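# Build an eight-centimetre rod train from two non-lime rods

## Task

Using exactly two rods, neither of them lime and neither the green one, lay out a straight end-to-end train whose total length equals the green rod's 8 cm. Lengths by colour: blue 1, magenta 2, grey 3, orange 4, lime 5, purple 6, red 7, green 8, pink 9, turquoise 10 cm. Both rods must rest flat, with their ends touching or nearly so. No second train may exist. Every rod outside the train must sit at least one rod-width away from it. The result must stay in place without the robot's help. Finish with both grippers open and withdrawn from the rods.

## Robot and tools

Robot: two arms, left_arm and right_arm, each with a parallel-jaw gripper. Valid pairs include blue+red, magenta+purple and grey+lime, but lime is forbidden, so use blue+red or magenta+purple. Orange+orange also works if two orange rods exist.

Frame: one scene frame shared by all poses. The origin is on the tabletop midway between the arms. +z is up, +x points out over the table, and left_arm sits on the +y side. The names left and right do not refer to image sides. Positions are in metres. Orientations are quaternions written w first (qw, qx, qy, qz). The gripper's fingers point along its own +z axis and close along its own y axis. The reported end_effector_position is between the finger pads, roughly 1 cm behind the tips. Reported positions can be off, more so at long reach, and arms tend to stop a centimetre or more short, usually low.

Row format: every command row has 16 numbers, left_arm first then right_arm: x, y, z, qw, qx, qy, qz, opening. These are absolute targets (a pose) in the scene frame, not offsets. Opening runs from -1 (closed) to +1 (fully open, 0.094 m). To hold an object, command an opening about 0.03 below the reported grip_measured; a smaller gap grips more lightly. To keep an arm still, resend its last reported position and the quaternion you have been commanding, plus its intended opening, in every call.

Tools:
- execute_actions {"actions": [...], "pictures": bool}. An empty list just returns the state. One action: {"rows": [[16 numbers], ...], "steps": n}, with 1 to 15 rows and steps at most 15 (each step is 1/30 s, default 15); the final row repeats if rows run out. A wait is {"steps": n} with n up to 300, counted from the previous result, including your reply time. Each step, the commanded pose is clipped to within 70 mm and 16 degrees of the measured pose, so far targets need several calls. A call whose target is over 0.6 m from the arm's last reported position along any gripper axis is refused and nothing is sent.
- move {"target": [16 numbers], "speed": m/s}. Absolute poses for both arms, driven along straight paths that finish together, lasting 0.5 to 10 s. speed is 0.002 to 0.5 (default 0.25); turning is capped at twice that value in rad/s. Openings are sent at the start. Paths ignore obstacles and the other arm. Result adds a move: line with the ending (done, off_target, moving, held, fault), the limits that acted (paced = pose clipped; held = a check blocked steps, after which the arm may jump fast), and each gripper's remaining distance.
- wait {"seconds": 0 to 10}: lets time pass with no new command.
- zoom_image {"camera", "region": [x0, y0, x1, y1]} in image pixels, region at most 504 by 504; cameras are cam_high, cam_low, cam_left_wrist, cam_right_wrist (all 504x504).


Results: a state line with each arm's gripper position and quaternion; grip_measured on the same scale as the opening command (each gripper may be biased by about 1 mm); Joint positions, whose last value is the opening in metres; "pose unreachable" when the clearance check altered a command; HELD marking steps not sent; a Hand target line giving where the controller is currently driving each gripper; FAULT lines for stops; MOTOR HOT above 85 °C. At 100 °C the arm drops its load and stops, so do not hold things longer than needed. Camera calibrations are given per camera and may be slightly off.

Joint ranges (rad): waist -2.880 to 2.880, shoulder 0.000 to 3.142, elbow 0.000 to 3.019, wrist pitch -1.693 to 1.571, wrist yaw -1.571 to 1.571, wrist roll -2.094 to 2.094.

Suggested order: look, identify rods by colour, pick the two to use, grasp each from above with fingers pointing down, place them in line on the table end to end, release, check that any other rod is well clear, then raise both grippers away and call finished_scene.

Avoid: knocking anything off the table (fails the task), fast or deep contact (harder impacts), letting the arms collide or press on each other, dropping rods, and pushing the train's rods out of line. External tugs or pushes may occur; recheck the layout before finishing.

Each tool is called after "Emit:" as name(argument=value, ...) on one line, values as JSON.

## Session

Emit:
execute_actions(actions=[])

Emit:
zoom_image(camera="cam_high", region=[60, 150, 320, 410])

Scene clock: 0.00 s of 5100.00 s.
left_arm: end_effector_position=(+0.5845, +0.8920, +0.1727) grip_measured=+1.000 end_effector_quat_wxyz=(+0.637, +0.142, +0.758, -0.022) | right_arm: end_effector_position=(+0.5809, +0.0580, +0.3515) grip_measured=+1.000 end_effector_quat_wxyz=(+0.676, -0.583, +0.350, -0.282)
Joint positions: left_arm=[ 0.843  2.177  1.732 -0.027  1.143  0.584  0.094] | right_arm=[ 0.632  1.691  1.245  0.52  -0.038 -1.422  0.094]
Joint velocities: left_arm=[-0.005 -0.005  0.002 -0.007 -0.022 -0.095  0.   ] | right_arm=[-0.005 -0.005  0.002  0.012 -0.066 -0.007  0.   ]
Hand target (left_arm): +0.588, +0.897, +0.189; +0.642, +0.151, +0.751, -0.010
Hand target (right_arm): +0.583, +0.059, +0.381; +0.692, -0.567, +0.340, -0.289
camera_calibration (this result's frames):
cam_left_wrist: T_world_to_cam=[[-0.252972, -0.954362, -0.158743, 1.02191], [-0.685685, 0.292615, -0.666493, 0.261064], [0.682526, -0.0597564, -0.728415, -0.0956574], [0, 0, 0, 1]] pos_world=[0.502811, 0.893164, 0.26654]
cam_right_wrist: T_world_to_cam=[[0.0259417, -0.159638, 0.986835, -0.354961], [0.0157108, -0.98698, -0.160074, 0.110009], [0.99954, 0.0196565, -0.0230959, -0.45524], [0, 0, 0, 1]] pos_world=[0.46251, 0.0608599, 0.357383]

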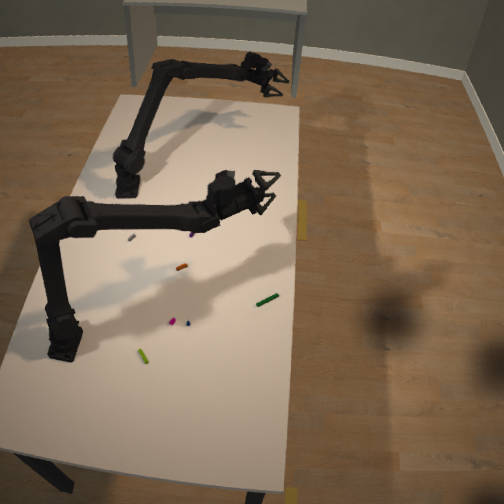

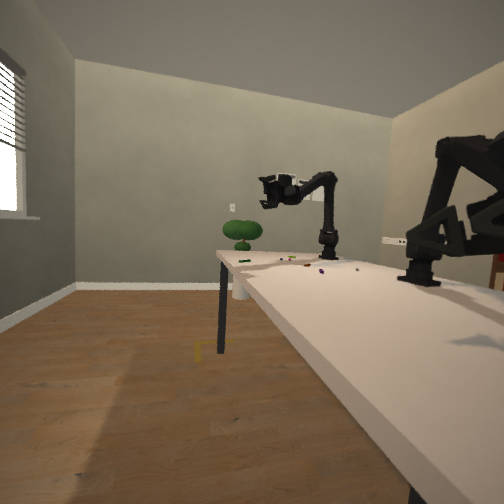

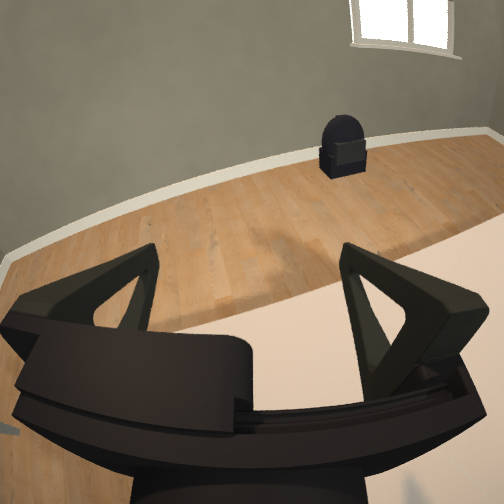

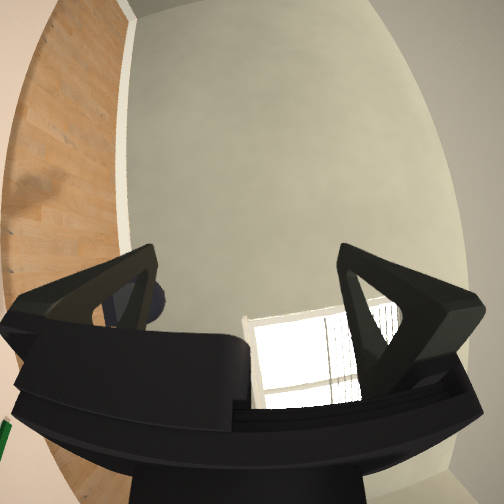

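Region (60, 150, 320, 410) of cam_high's 504x504 image, scaled by 1.938, with more detail than that image has.

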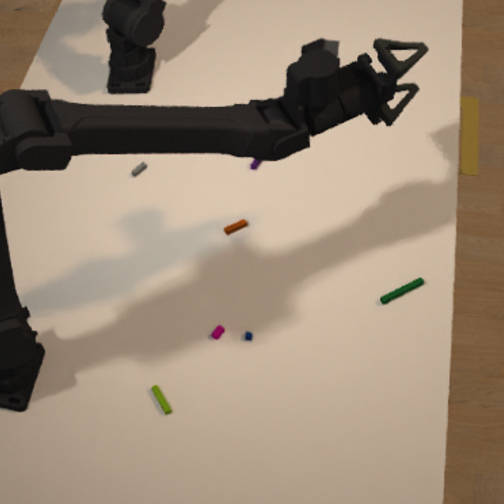

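Emit:
move(target=[0.5845,0.892,0.1727,0.637,0.142,0.758,-0.022,1,0.30,-0.10,0.2,0,-0.5,0.866,0,0], speed=0.35)

Emit:
zoom_image(camera="cam_high", region=[120, 190, 280, 350])

Scene clock: 14.63 s of 5100.00 s.
left_arm: end_effector_position=(+0.5845, +0.8920, +0.1727) grip_measured=+1.000 end_effector_quat_wxyz=(+0.637, +0.142, +0.758, -0.022) | right_arm: end_effector_position=(+0.2898, -0.1009, +0.1788) grip_measured=+0.002 end_effector_quat_wxyz=(-0.011, -0.519, +0.854, -0.007)
Joint positions: left_arm=[ 0.843  2.177  1.732 -0.027  1.143  0.584  0.094] | right_arm=[ 0.735  1.418  1.179 -1.356  0.01  -0.391  0.047]
Joint velocities: left_arm=[-0.005 -0.005  0.007 -0.012 -0.037 -0.007  0.   ] | right_arm=[-0.005  0.005  0.007 -0.007 -0.022  0.037  0.   ]
Hand target (left_arm): +0.585, +0.892, +0.173; +0.637, +0.142, +0.758, -0.022
Hand target (right_arm): +0.302, -0.095, +0.193; +0.001, -0.509, +0.860, -0.003
Off the commanded pose (left_arm): 0.000 m, 0 deg.
Off the commanded pose (right_arm): 0.024 m, 3 deg.
After step 90, 8.47 s passed at rest.
move: off_target (right_arm)
camera_calibration (this result's frames):
cam_left_wrist: T_world_to_cam=[[-0.252972, -0.954362, -0.158743, 1.02191], [-0.685685, 0.292615, -0.666493, 0.261064], [0.682526, -0.0597564, -0.728415, -0.0956574], [0, 0, 0, 1]] pos_world=[0.502811, 0.893164, 0.26654]
cam_right_wrist: T_world_to_cam=[[0.888656, -0.458574, 0.000845622, -0.306255], [-0.365552, -0.707275, 0.60509, -0.0679804], [-0.276881, -0.538026, -0.796157, 0.286703], [0, 0, 0, 1]] pos_world=[0.326687, -0.0342678, 0.269654]

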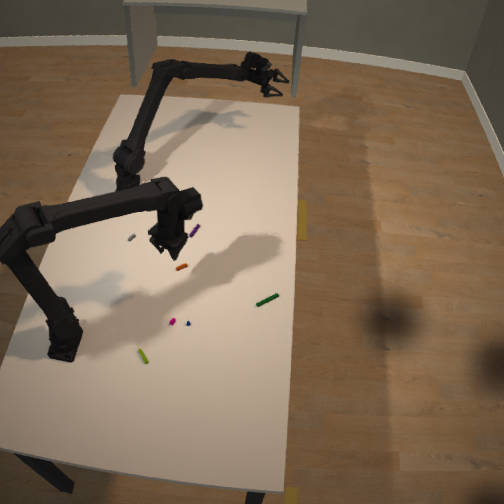

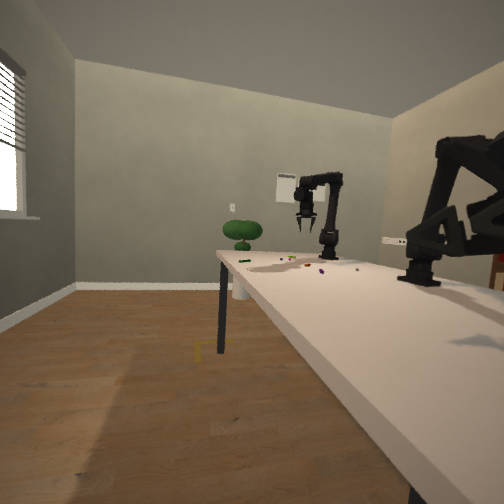

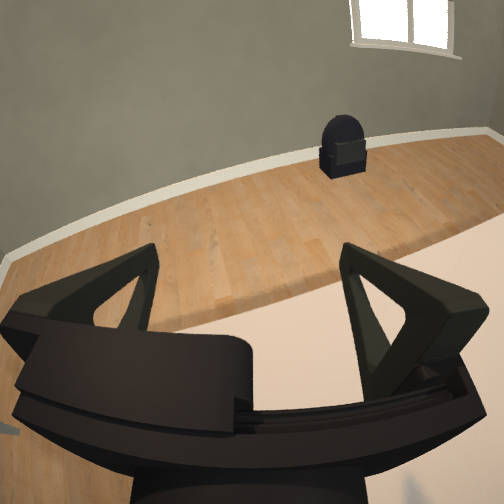

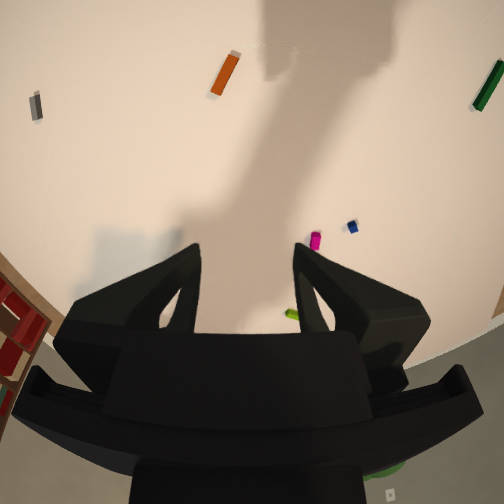

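Region (120, 190, 280, 350) of cam_high's 504x504 image, scaled by 3.150, with more detail than that image has.

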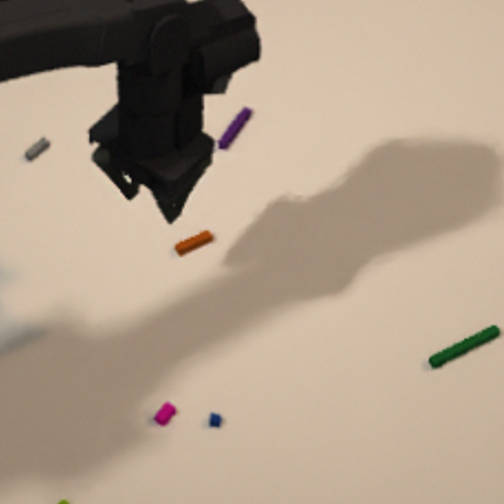

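Emit:
move(target=[0.5845,0.892,0.1727,0.637,0.142,0.758,-0.022,1,0.317,-0.229,0.04,0,-0.5,0.866,0,-0.3], speed=0.2)

Scene clock: 27.07 s of 5100.00 s.
left_arm: end_effector_position=(+0.5845, +0.8920, +0.1727) grip_measured=+1.000 end_effector_quat_wxyz=(+0.637, +0.142, +0.758, -0.022) | right_arm: end_effector_position=(+0.3099, -0.2320, +0.0390) grip_measured=-0.298 end_effector_quat_wxyz=(-0.012, -0.494, +0.869, -0.004)
Joint positions: left_arm=[ 0.843  2.177  1.732 -0.027  1.143  0.584  0.094] | right_arm=[ 0.403  1.459  0.814 -0.948  0.011 -0.664  0.033]
Joint velocities: left_arm=[ 0.005 -0.005 -0.007 -0.017 -0.037 -0.051  0.   ] | right_arm=[-0.015 -0.005  0.012  0.007  0.007 -0.081 -0.001]
Hand target (left_arm): +0.584, +0.892, +0.173; +0.637, +0.142, +0.758, -0.022
Hand target (right_arm): +0.316, -0.230, +0.040; -0.003, -0.500, +0.866, -0.004
Off the commanded pose (left_arm): 0.000 m, 0 deg.
Off the commanded pose (right_arm): 0.008 m, 2 deg.
After step 90, 7.97 s passed at rest.
move: done
camera_calibration (this result's frames):
cam_left_wrist: T_world_to_cam=[[-0.252972, -0.954362, -0.158743, 1.02191], [-0.685685, 0.292615, -0.666493, 0.261064], [0.682526, -0.0597564, -0.728415, -0.0956574], [0, 0, 0, 1]] pos_world=[0.502811, 0.893164, 0.26654]
cam_right_wrist: T_world_to_cam=[[0.859967, -0.510335, -0.00381324, -0.387073], [-0.405083, -0.687112, 0.603146, -0.0518244], [-0.310427, -0.517141, -0.797622, 0.125725], [0, 0, 0, 1]] pos_world=[0.350905, -0.168129, 0.130062]

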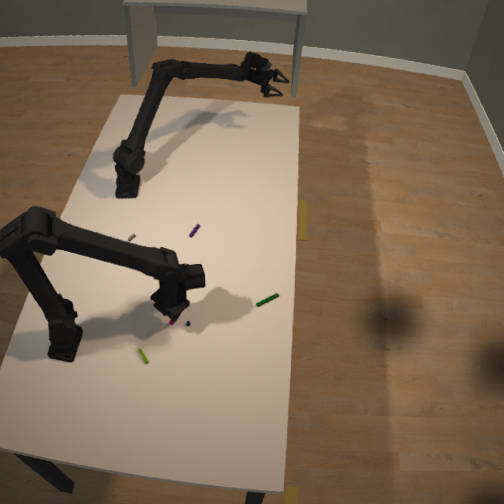

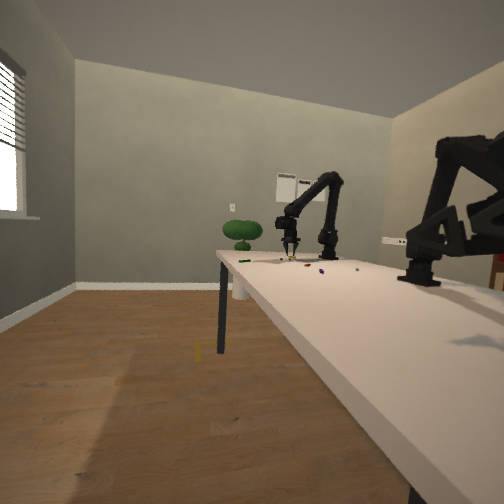

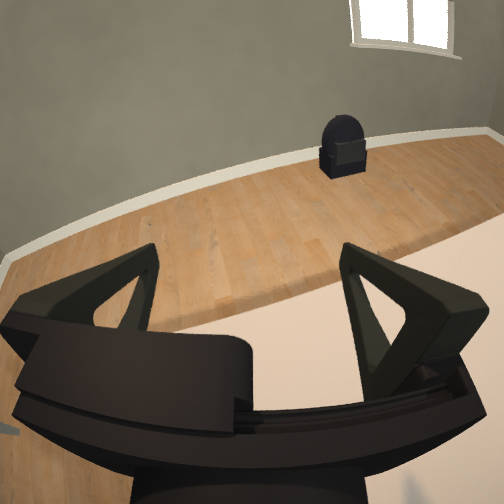

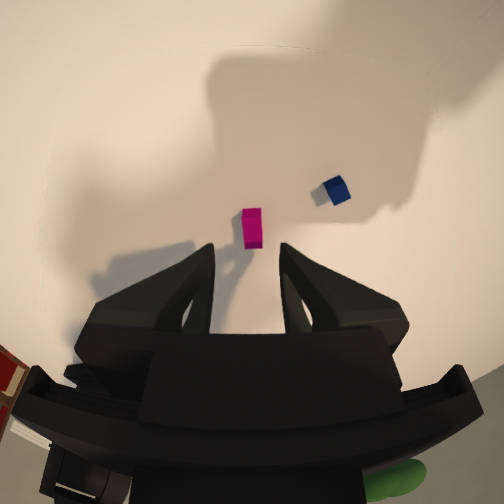

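Emit:
move(target=[0.5845,0.892,0.1727,0.637,0.142,0.758,-0.022,1,0.316,-0.233,0.011,0,-0.5,0.866,0,-0.3], speed=0.04)

Emit:
move(target=[0.5845,0.892,0.1727,0.637,0.142,0.758,-0.022,1,0.316,-0.233,0.011,0,-0.5,0.866,0,-0.83])

Emit:
move(target=[0.5845,0.892,0.1727,0.637,0.142,0.758,-0.022,1,0.325,-0.22,0.12,0,-0.5,0.866,0,-0.83], speed=0.15)

Emit:
move(target=[0.5845,0.892,0.1727,0.637,0.142,0.758,-0.022,1,0.28,0.09,0.12,0,-0.5,0.866,0,-0.83])

Scene clock: 40.23 s of 5100.00 s.
left_arm: end_effector_position=(+0.5845, +0.8920, +0.1727) grip_measured=+1.000 end_effector_quat_wxyz=(+0.637, +0.142, +0.758, -0.022) | right_arm: end_effector_position=(+0.3118, -0.2311, +0.0147) grip_measured=-0.298 end_effector_quat_wxyz=(-0.003, -0.499, +0.867, -0.001)
Joint positions: left_arm=[ 0.843  2.177  1.732 -0.027  1.143  0.584  0.094] | right_arm=[ 0.4    1.503  0.781 -0.855  0.004 -0.679  0.033]
Joint velocities: left_arm=[-0.005  0.005 -0.002 -0.012  0.037  0.007  0.   ] | right_arm=[-0.005 -0.015 -0.017 -0.012 -0.066 -0.007  0.   ]
Hand target (left_arm): +0.585, +0.892, +0.173; +0.637, +0.142, +0.758, -0.022
Hand target (right_arm): +0.316, -0.233, +0.011; -0.000, -0.500, +0.866, -0.000
Off the commanded pose (left_arm): 0.000 m, 0 deg.
Off the commanded pose (right_arm): 0.006 m, 0 deg.
After step 90, 9.17 s passed at rest.
move: done
camera_calibration (this result's frames):
cam_left_wrist: T_world_to_cam=[[-0.252972, -0.954362, -0.158743, 1.02191], [-0.685685, 0.292615, -0.666493, 0.261064], [0.682526, -0.0597564, -0.728415, -0.0956574], [0, 0, 0, 1]] pos_world=[0.502811, 0.893164, 0.26654]
cam_right_wrist: T_world_to_cam=[[0.865719, -0.50053, -0.000008463, -0.387997], [-0.404402, -0.699466, 0.589242, -0.0385848], [-0.294939, -0.510115, -0.807956, 0.104309], [0, 0, 0, 1]] pos_world=[0.351057, -0.167983, 0.107009]

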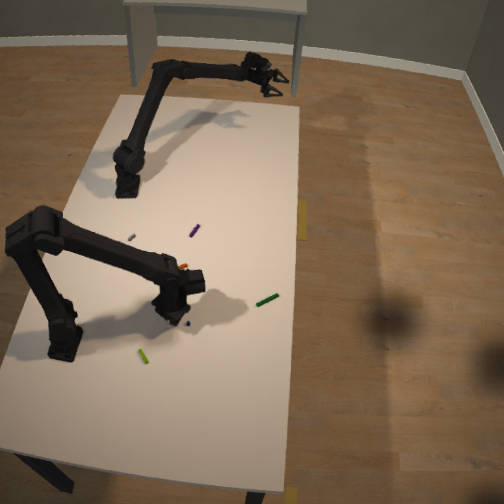

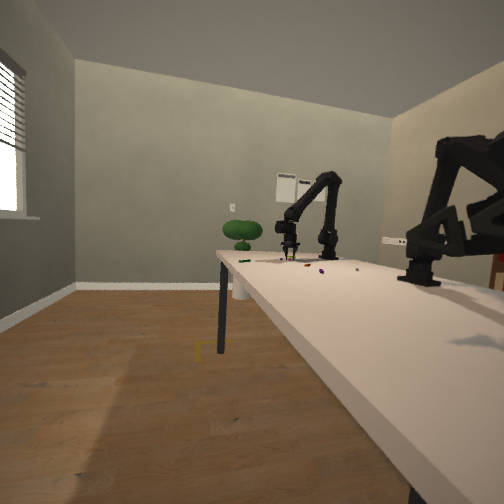

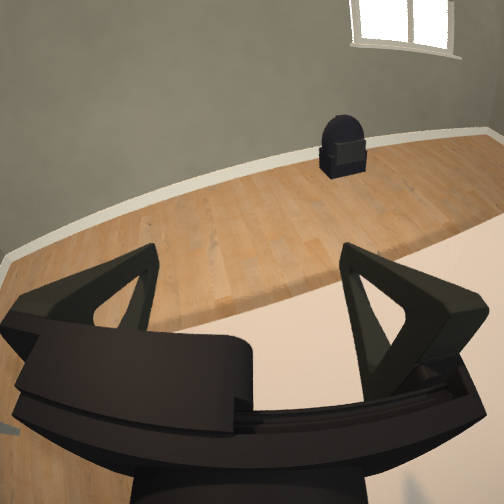

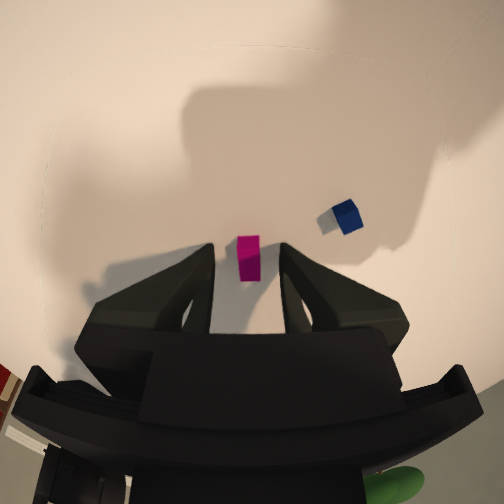

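Scene clock: 40.93 s of 5100.00 s.
left_arm: end_effector_position=(+0.5845, +0.8920, +0.1727) grip_measured=+1.000 end_effector_quat_wxyz=(+0.637, +0.142, +0.758, -0.022) | right_arm: end_effector_position=(+0.3113, -0.2314, +0.0143) grip_measured=-0.798 end_effector_quat_wxyz=(-0.004, -0.499, +0.866, -0.001)
Joint positions: left_arm=[ 0.843  2.177  1.732 -0.027  1.143  0.584  0.094] | right_arm=[ 0.4    1.503  0.78  -0.855  0.004 -0.68   0.01 ]
Joint velocities: left_arm=[-0.005 -0.005 -0.022 -0.007  0.007  0.081  0.   ] | right_arm=[-0.005  0.005 -0.012 -0.012 -0.022  0.007  0.   ]
Hand target (left_arm): +0.585, +0.892, +0.173; +0.637, +0.142, +0.758, -0.022
Hand target (right_arm): +0.316, -0.233, +0.011; -0.000, -0.500, +0.866, -0.000
Off the commanded pose (left_arm): 0.000 m, 0 deg.
Off the commanded pose (right_arm): 0.006 m, 0 deg.
move: done
camera_calibration (this result's frames):
cam_left_wrist: T_world_to_cam=[[-0.252972, -0.954362, -0.158743, 1.02191], [-0.685685, 0.292615, -0.666493, 0.261064], [0.682526, -0.0597564, -0.728415, -0.0956574], [0, 0, 0, 1]] pos_world=[0.502811, 0.893164, 0.26654]
cam_right_wrist: T_world_to_cam=[[0.866101, -0.499869, -0.000735261, -0.387593], [-0.403235, -0.699535, 0.589959, -0.0391403], [-0.295417, -0.510667, -0.807433, 0.103798], [0, 0, 0, 1]] pos_world=[0.350575, -0.16812, 0.106616]

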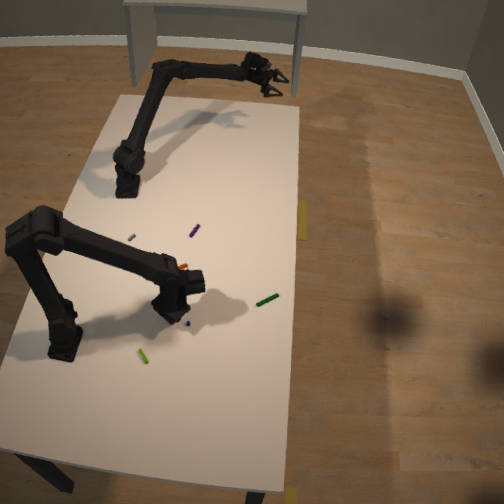

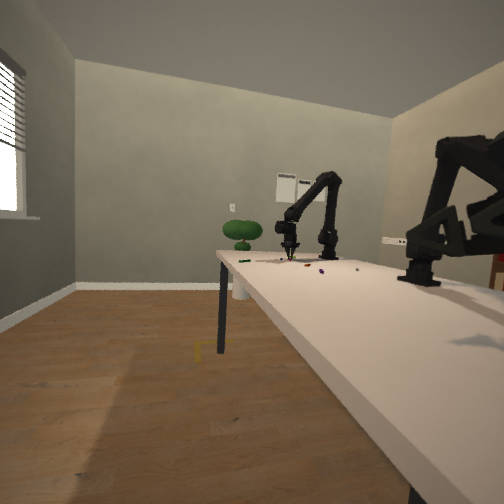

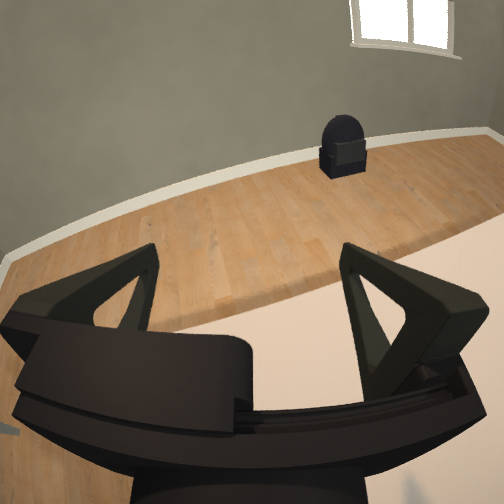

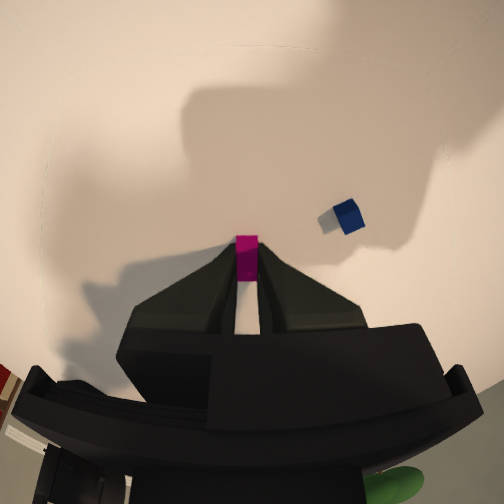

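Scene clock: 42.03 s of 5100.00 s.
left_arm: end_effector_position=(+0.5845, +0.8920, +0.1727) grip_measured=+1.000 end_effector_quat_wxyz=(+0.637, +0.142, +0.758, -0.022) | right_arm: end_effector_position=(+0.3103, -0.2307, +0.0988) grip_measured=-0.798 end_effector_quat_wxyz=(-0.024, -0.500, +0.866, +0.002)
Joint positions: left_arm=[ 0.843  2.177  1.732 -0.027  1.143  0.584  0.094] | right_arm=[ 0.402  1.383  0.919 -1.154  0.002 -0.68   0.01 ]
Joint velocities: left_arm=[-0.005 -0.015 -0.002  0.007  0.007  0.081  0.   ] | right_arm=[-0.005 -0.005  0.002 -0.002 -0.037  0.022  0.001]
Hand target (left_arm): +0.584, +0.892, +0.173; +0.637, +0.142, +0.758, -0.022
Hand target (right_arm): +0.323, -0.221, +0.120; +0.000, -0.500, +0.866, +0.000
Off the commanded pose (left_arm): 0.000 m, 0 deg.
Off the commanded pose (right_arm): 0.028 m, 3 deg.
move: off_target (right_arm)
camera_calibration (this result's frames):
cam_left_wrist: T_world_to_cam=[[-0.252972, -0.954362, -0.158743, 1.02191], [-0.685685, 0.292615, -0.666493, 0.261064], [0.682526, -0.0597564, -0.728415, -0.0956574], [0, 0, 0, 1]] pos_world=[0.502811, 0.893164, 0.26654]
cam_right_wrist: T_world_to_cam=[[0.866705, -0.498097, -0.0268664, -0.383493], [-0.378903, -0.692422, 0.613991, -0.0972171], [-0.32443, -0.521969, -0.788856, 0.176598], [0, 0, 0, 1]] pos_world=[0.352834, -0.166153, 0.188698]

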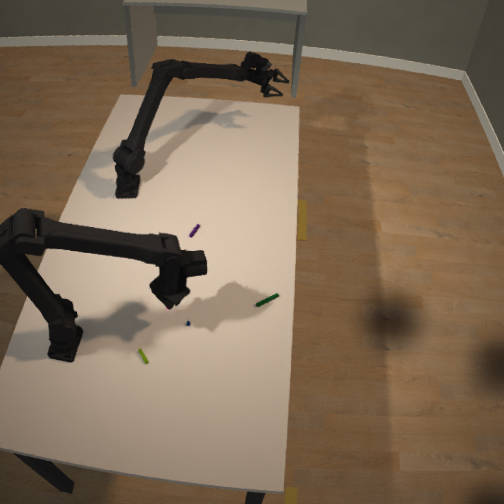

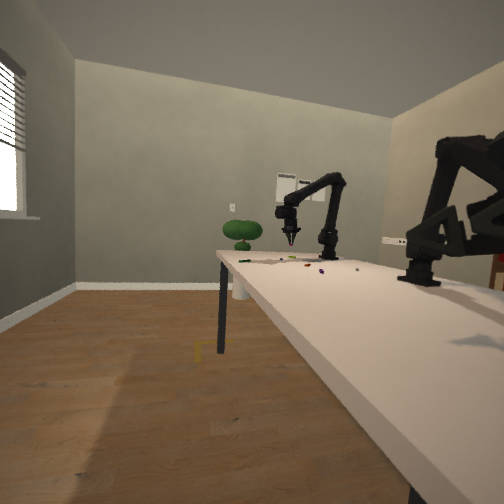

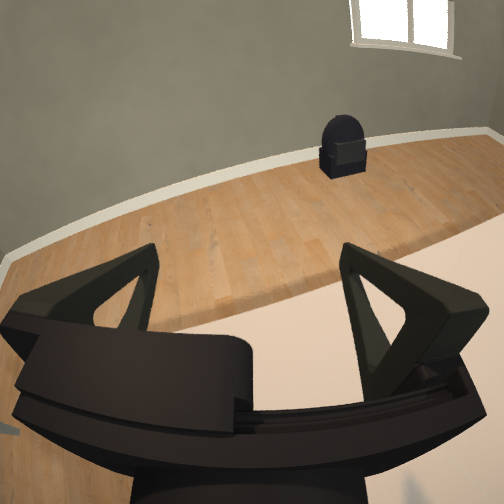

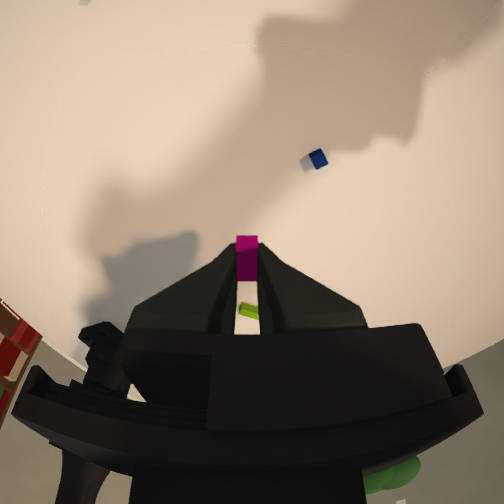

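Scene clock: 44.10 s of 5100.00 s.
left_arm: end_effector_position=(+0.5845, +0.8920, +0.1727) grip_measured=+1.000 end_effector_quat_wxyz=(+0.637, +0.142, +0.758, -0.022) | right_arm: end_effector_position=(+0.2787, +0.0864, +0.1161) grip_measured=-0.798 end_effector_quat_wxyz=(-0.001, -0.506, +0.863, +0.007)
Joint positions: left_arm=[ 0.843  2.177  1.732 -0.027  1.143  0.584  0.094] | right_arm=[ 1.015  1.782  1.449 -1.233 -0.013 -0.08   0.01 ]
Joint velocities: left_arm=[ 0.005 -0.015 -0.002  0.012  0.007  0.022  0.   ] | right_arm=[-0.015 -0.005 -0.007  0.002 -0.007  0.007  0.   ]
Hand target (left_arm): +0.585, +0.892, +0.173; +0.637, +0.142, +0.758, -0.022
Hand target (right_arm): +0.284, +0.092, +0.123; +0.004, -0.500, +0.866, +0.007
Off the commanded pose (left_arm): 0.000 m, 0 deg.
Off the commanded pose (right_arm): 0.005 m, 1 deg.
move: done; limits=paced
camera_calibration (this result's frames):
cam_left_wrist: T_world_to_cam=[[-0.252972, -0.954362, -0.158743, 1.02191], [-0.685685, 0.292615, -0.666493, 0.261064], [0.682526, -0.0597564, -0.728415, -0.0956574], [0, 0, 0, 1]] pos_world=[0.502811, 0.893164, 0.26654]
cam_right_wrist: T_world_to_cam=[[0.87378, -0.486189, -0.0113224, -0.202539], [-0.39081, -0.715841, 0.578652, 0.109227], [-0.289439, -0.50119, -0.815496, 0.337023], [0, 0, 0, 1]] pos_world=[0.317209, 0.14863, 0.209343]

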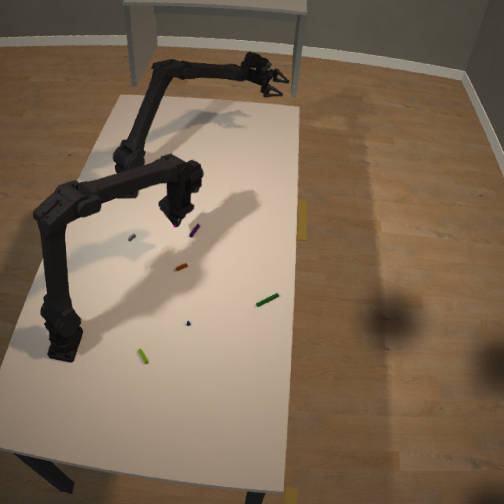

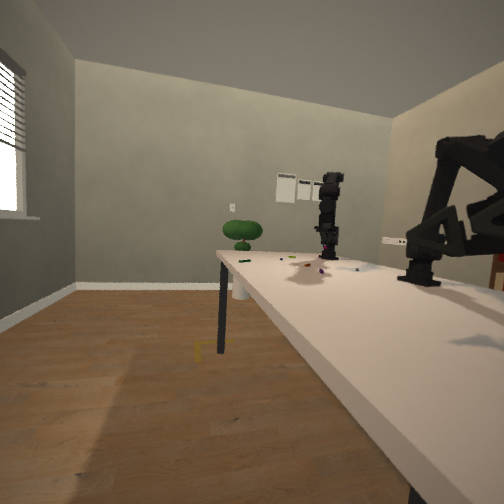

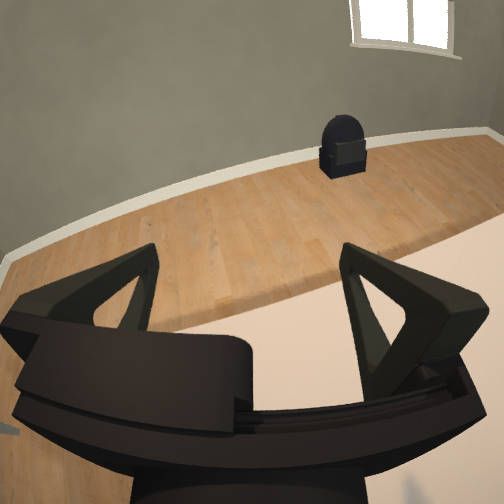

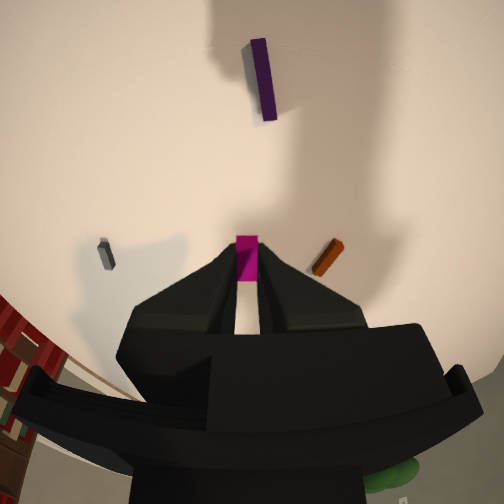

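Emit:
move(target=[0.5845,0.892,0.1727,0.637,0.142,0.758,-0.022,1,0.314,0.113,0.035,0,-0.571,0.821,0,-0.83], speed=0.1)

Emit:
zoom_image(camera="cam_right_wrist", region=[150, 100, 350, 300])

Scene clock: 54.13 s of 5100.00 s.
left_arm: end_effector_position=(+0.5845, +0.8920, +0.1727) grip_measured=+1.000 end_effector_quat_wxyz=(+0.637, +0.142, +0.758, -0.022) | right_arm: end_effector_position=(+0.2955, +0.0955, +0.0220) grip_measured=-0.798 end_effector_quat_wxyz=(-0.029, -0.569, +0.822, -0.010)
Joint positions: left_arm=[ 0.843  2.177  1.732 -0.027  1.143  0.584  0.094] | right_arm=[ 1.003  1.962  1.449 -1.12  -0.001 -0.242  0.01 ]
Joint velocities: left_arm=[-0.015 -0.005  0.002 -0.017  0.007  0.051  0.   ] | right_arm=[-0.015 -0.005  0.002  0.017  0.037 -0.051 -0.001]
Hand target (left_arm): +0.585, +0.892, +0.173; +0.637, +0.142, +0.758, -0.022
Hand target (right_arm): +0.314, +0.112, +0.036; +0.000, -0.571, +0.821, -0.001
Off the commanded pose (left_arm): 0.000 m, 0 deg.
Off the commanded pose (right_arm): 0.029 m, 4 deg.
After step 90, 5.73 s passed at rest.
move: off_target (right_arm)
camera_calibration (this result's frames):
cam_left_wrist: T_world_to_cam=[[-0.252972, -0.954362, -0.158743, 1.02191], [-0.685685, 0.292615, -0.666493, 0.261064], [0.682526, -0.0597564, -0.728415, -0.0956574], [0, 0, 0, 1]] pos_world=[0.502811, 0.893164, 0.26654]
cam_right_wrist: T_world_to_cam=[[0.936099, -0.351414, -0.0150987, -0.245008], [-0.263837, -0.729905, 0.630578, 0.139396], [-0.232614, -0.5863, -0.775979, 0.260218], [0, 0, 0, 1]] pos_world=[0.326659, 0.168212, 0.110324]

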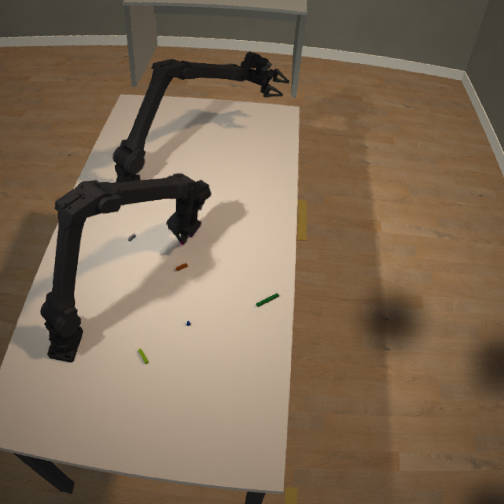

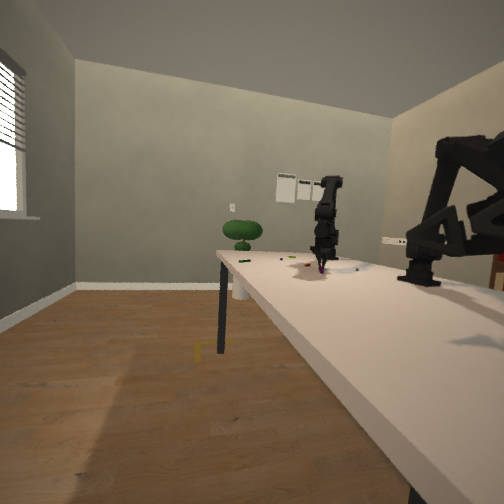

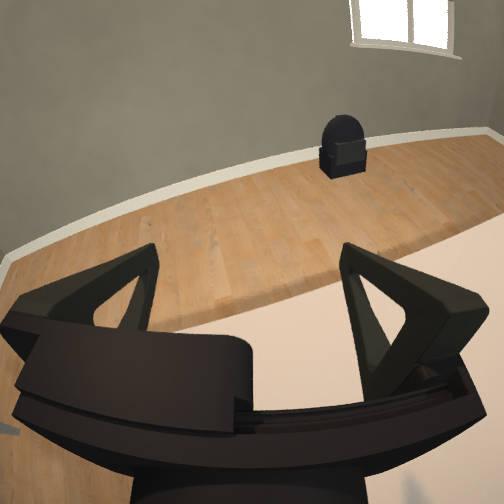

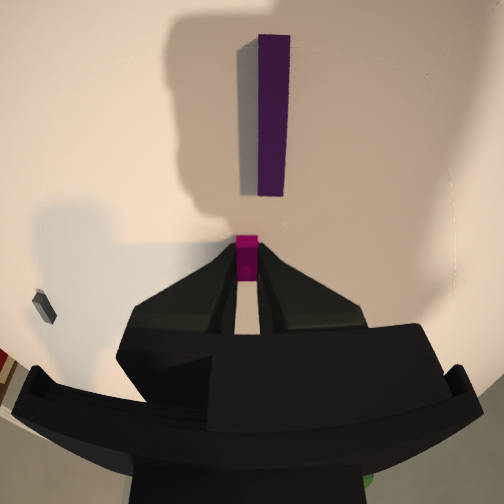

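Region (150, 100, 350, 300) of cam_right_wrist's 504x504 image, scaled by 2.520, with more detail than that image has.

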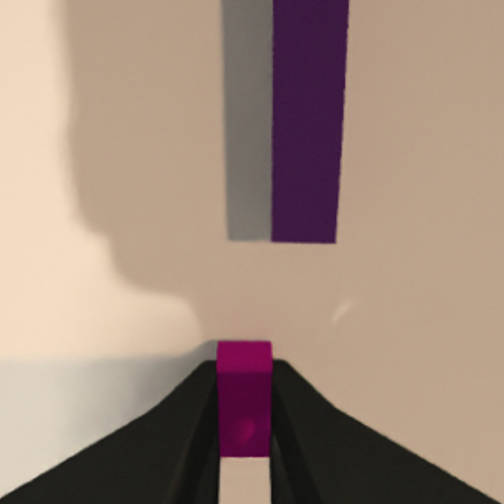

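Emit:
move(target=[0.5845,0.892,0.1727,0.637,0.142,0.758,-0.022,1,0.345,0.16,0.09,0,-0.571,0.821,0,-0.83], speed=0.08)

Emit:
move(target=[0.5845,0.892,0.1727,0.637,0.142,0.758,-0.022,1,0.314,0.113,0.032,0,-0.571,0.821,0,-0.83], speed=0.05)

Emit:
zoom_image(camera="cam_right_wrist", region=[150, 100, 350, 300])

Scene clock: 63.23 s of 5100.00 s.
left_arm: end_effector_position=(+0.5845, +0.8920, +0.1727) grip_measured=+1.000 end_effector_quat_wxyz=(+0.637, +0.142, +0.758, -0.022) | right_arm: end_effector_position=(+0.3322, +0.1489, +0.0813) grip_measured=-0.798 end_effector_quat_wxyz=(-0.011, -0.570, +0.822, -0.003)
Joint positions: left_arm=[ 0.843  2.177  1.732 -0.027  1.143  0.584  0.094] | right_arm=[ 1.003  2.034  1.737 -1.297 -0.001 -0.244  0.01 ]
Joint velocities: left_arm=[ 0.005  0.005 -0.002 -0.017 -0.022  0.022  0.   ] | right_arm=[-0.024  0.005 -0.002 -0.017 -0.037 -0.081  0.   ]
Hand target (left_arm): +0.584, +0.892, +0.173; +0.637, +0.142, +0.758, -0.022
Hand target (right_arm): +0.345, +0.158, +0.091; +0.001, -0.571, +0.821, -0.000
Off the commanded pose (left_arm): 0.000 m, 0 deg.
Off the commanded pose (right_arm): 0.019 m, 1 deg.
After step 90, 4.43 s passed at rest.
move: off_target (right_arm)
camera_calibration (this result's frames):
cam_left_wrist: T_world_to_cam=[[-0.252972, -0.954362, -0.158743, 1.02191], [-0.685685, 0.292615, -0.666493, 0.261064], [0.682526, -0.0597564, -0.728415, -0.0956574], [0, 0, 0, 1]] pos_world=[0.502811, 0.893164, 0.26654]
cam_right_wrist: T_world_to_cam=[[0.93726, -0.348581, -0.00586744, -0.261271], [-0.275254, -0.75022, 0.60117, 0.159861], [-0.213958, -0.561838, -0.799099, 0.338074], [0, 0, 0, 1]] pos_world=[0.361215, 0.2188, 0.172518]

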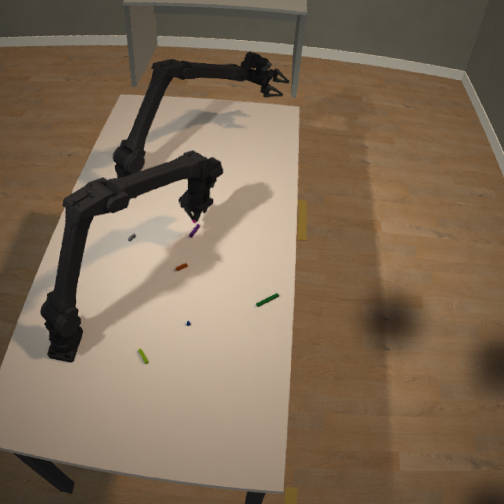

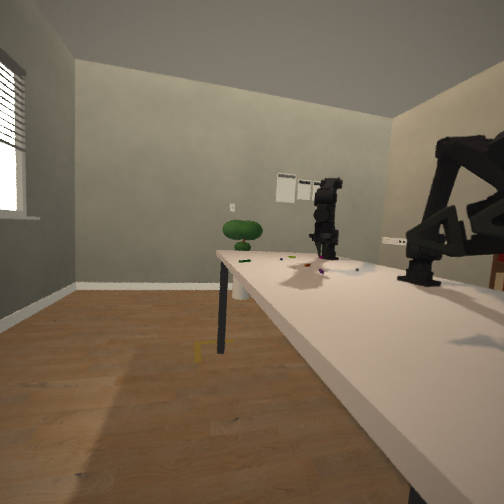

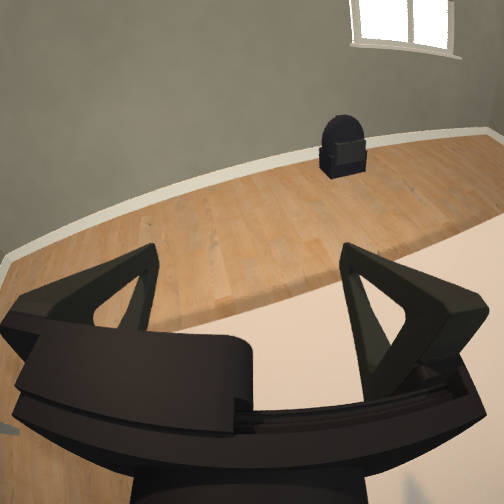

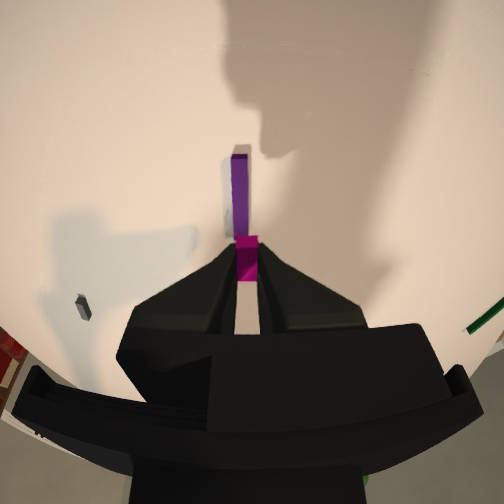

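Scene clock: 64.77 s of 5100.00 s.
left_arm: end_effector_position=(+0.5845, +0.8920, +0.1727) grip_measured=+1.000 end_effector_quat_wxyz=(+0.637, +0.142, +0.758, -0.022) | right_arm: end_effector_position=(+0.3101, +0.1164, +0.0296) grip_measured=-0.798 end_effector_quat_wxyz=(-0.006, -0.570, +0.822, -0.002)
Joint positions: left_arm=[ 0.843  2.177  1.732 -0.027  1.143  0.584  0.094] | right_arm=[ 1.003  1.983  1.508 -1.109 -0.    -0.244  0.01 ]
Joint velocities: left_arm=[ 0.005 -0.005 -0.007 -0.007 -0.037  0.022  0.   ] | right_arm=[ 0.005 -0.015 -0.012  0.007  0.007  0.051  0.   ]
Hand target (left_arm): +0.584, +0.892, +0.173; +0.637, +0.142, +0.758, -0.022
Hand target (right_arm): +0.314, +0.113, +0.031; -0.000, -0.571, +0.821, -0.000
Off the commanded pose (left_arm): 0.000 m, 0 deg.
Off the commanded pose (right_arm): 0.006 m, 1 deg.
move: done
camera_calibration (this result's frames):
cam_left_wrist: T_world_to_cam=[[-0.252972, -0.954362, -0.158743, 1.02191], [-0.685685, 0.292615, -0.666493, 0.261064], [0.682526, -0.0597564, -0.728415, -0.0956574], [0, 0, 0, 1]] pos_world=[0.502811, 0.893164, 0.26654]
cam_right_wrist: T_world_to_cam=[[0.937293, -0.348532, -0.00252475, -0.252301], [-0.278903, -0.754347, 0.594284, 0.162328], [-0.209032, -0.556315, -0.804251, 0.271747], [0, 0, 0, 1]] pos_world=[0.338558, 0.185694, 0.121447]

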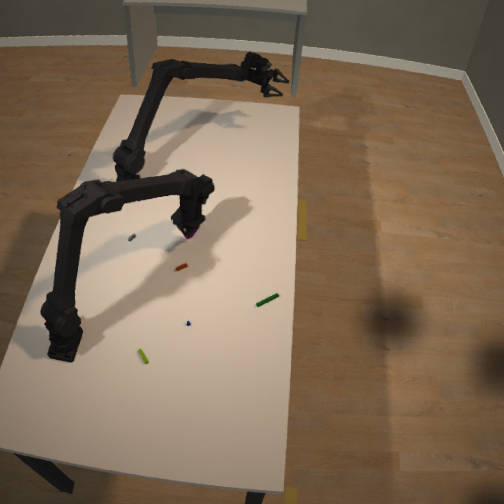

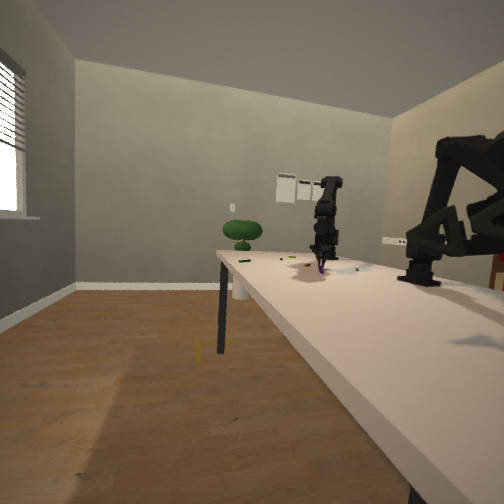

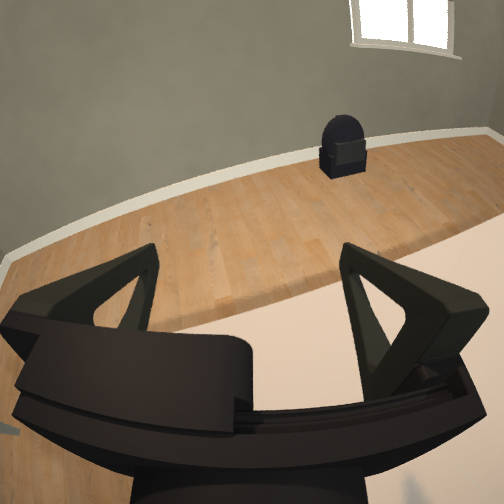

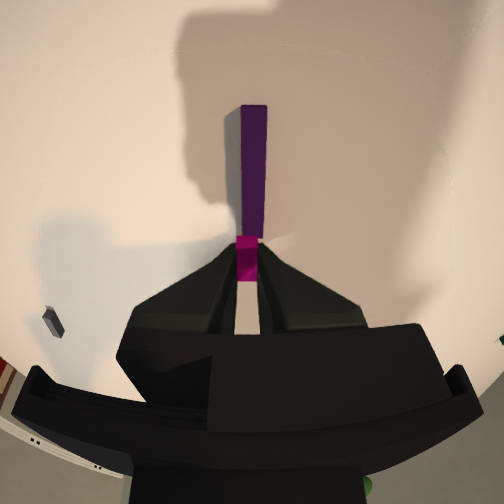

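Region (150, 100, 350, 300) of cam_right_wrist's 504x504 image, scaled by 2.520, with more detail than that image has.

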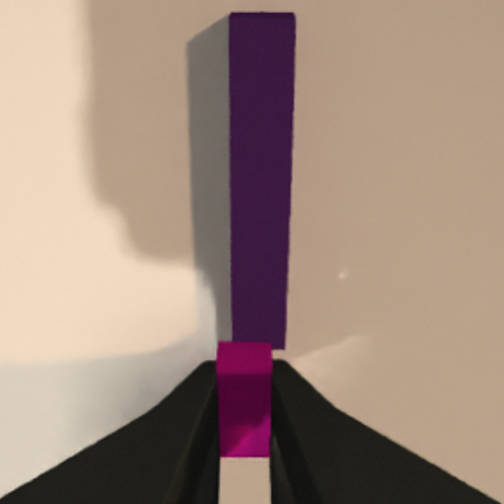

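Emit:
move(target=[0.5845,0.892,0.1727,0.637,0.142,0.758,-0.022,1,0.3145,0.108,0.028,0,-0.571,0.821,0,-0.83], speed=0.015)

Emit:
zoom_image(camera="cam_right_wrist", region=[150, 100, 350, 300])

Scene clock: 73.77 s of 5100.00 s.
left_arm: end_effector_position=(+0.5845, +0.8920, +0.1727) grip_measured=+1.000 end_effector_quat_wxyz=(+0.637, +0.142, +0.758, -0.022) | right_arm: end_effector_position=(+0.3057, +0.1062, +0.0238) grip_measured=-0.798 end_effector_quat_wxyz=(-0.012, -0.570, +0.821, -0.004)
Joint positions: left_arm=[ 0.843  2.177  1.732 -0.027  1.143  0.584  0.094] | right_arm=[ 0.999  1.972  1.472 -1.096 -0.    -0.249  0.01 ]
Joint velocities: left_arm=[ 0.005 -0.015  0.007 -0.002  0.066 -0.022  0.   ] | right_arm=[-0.024 -0.005  0.007  0.007  0.007 -0.022  0.   ]
Hand target (left_arm): +0.584, +0.892, +0.173; +0.637, +0.142, +0.758, -0.022
Hand target (right_arm): +0.314, +0.108, +0.028; +0.000, -0.571, +0.821, -0.000
Off the commanded pose (left_arm): 0.000 m, 0 deg.
Off the commanded pose (right_arm): 0.010 m, 1 deg.
After step 90, 4.83 s passed at rest.
move: done
camera_calibration (this result's frames):
cam_left_wrist: T_world_to_cam=[[-0.252972, -0.954362, -0.158743, 1.02191], [-0.685685, 0.292615, -0.666493, 0.261064], [0.682526, -0.0597564, -0.728415, -0.0956574], [0, 0, 0, 1]] pos_world=[0.502811, 0.893164, 0.26654]
cam_right_wrist: T_world_to_cam=[[0.937533, -0.347855, -0.00542749, -0.251819], [-0.274393, -0.74895, 0.603143, 0.154696], [-0.213871, -0.563977, -0.797614, 0.262686], [0, 0, 0, 1]] pos_world=[0.334717, 0.176412, 0.114852]

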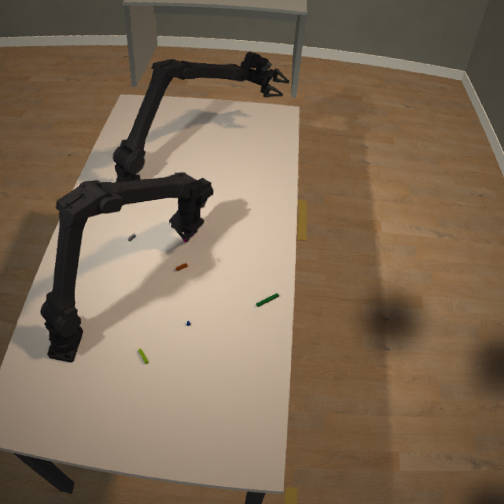

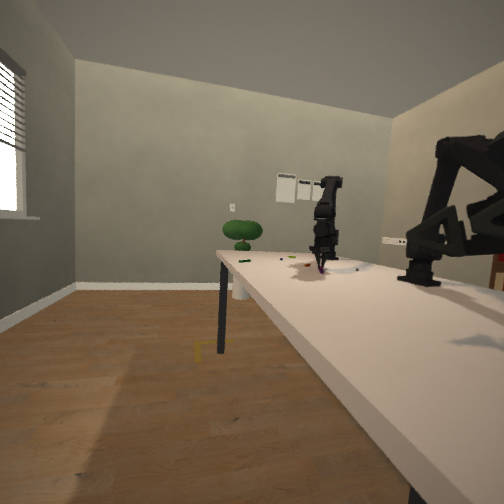

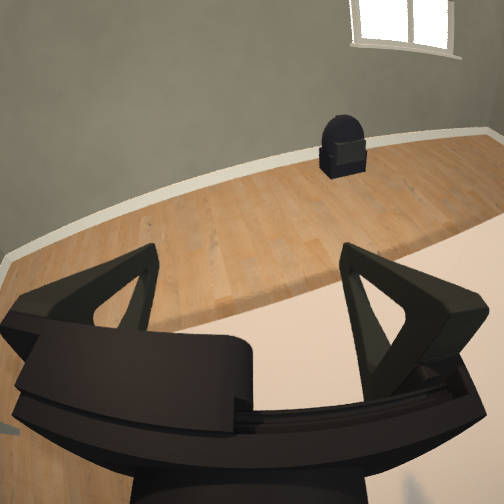

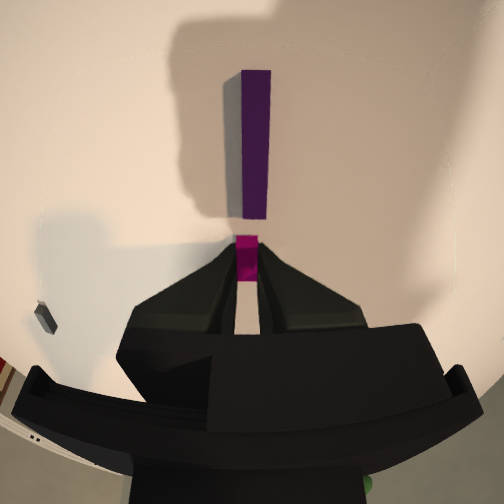

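Region (150, 100, 350, 300) of cam_right_wrist's 504x504 image, scaled by 2.520, with more detail than that image has.

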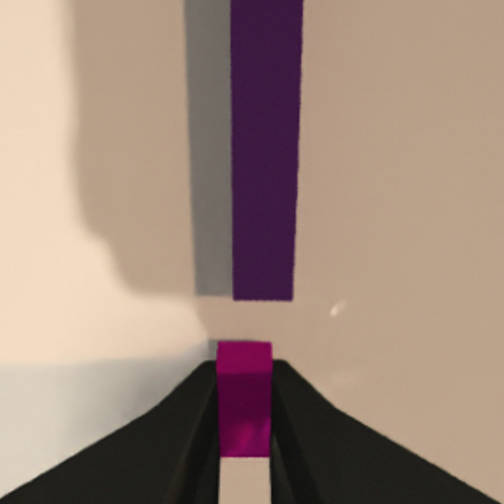

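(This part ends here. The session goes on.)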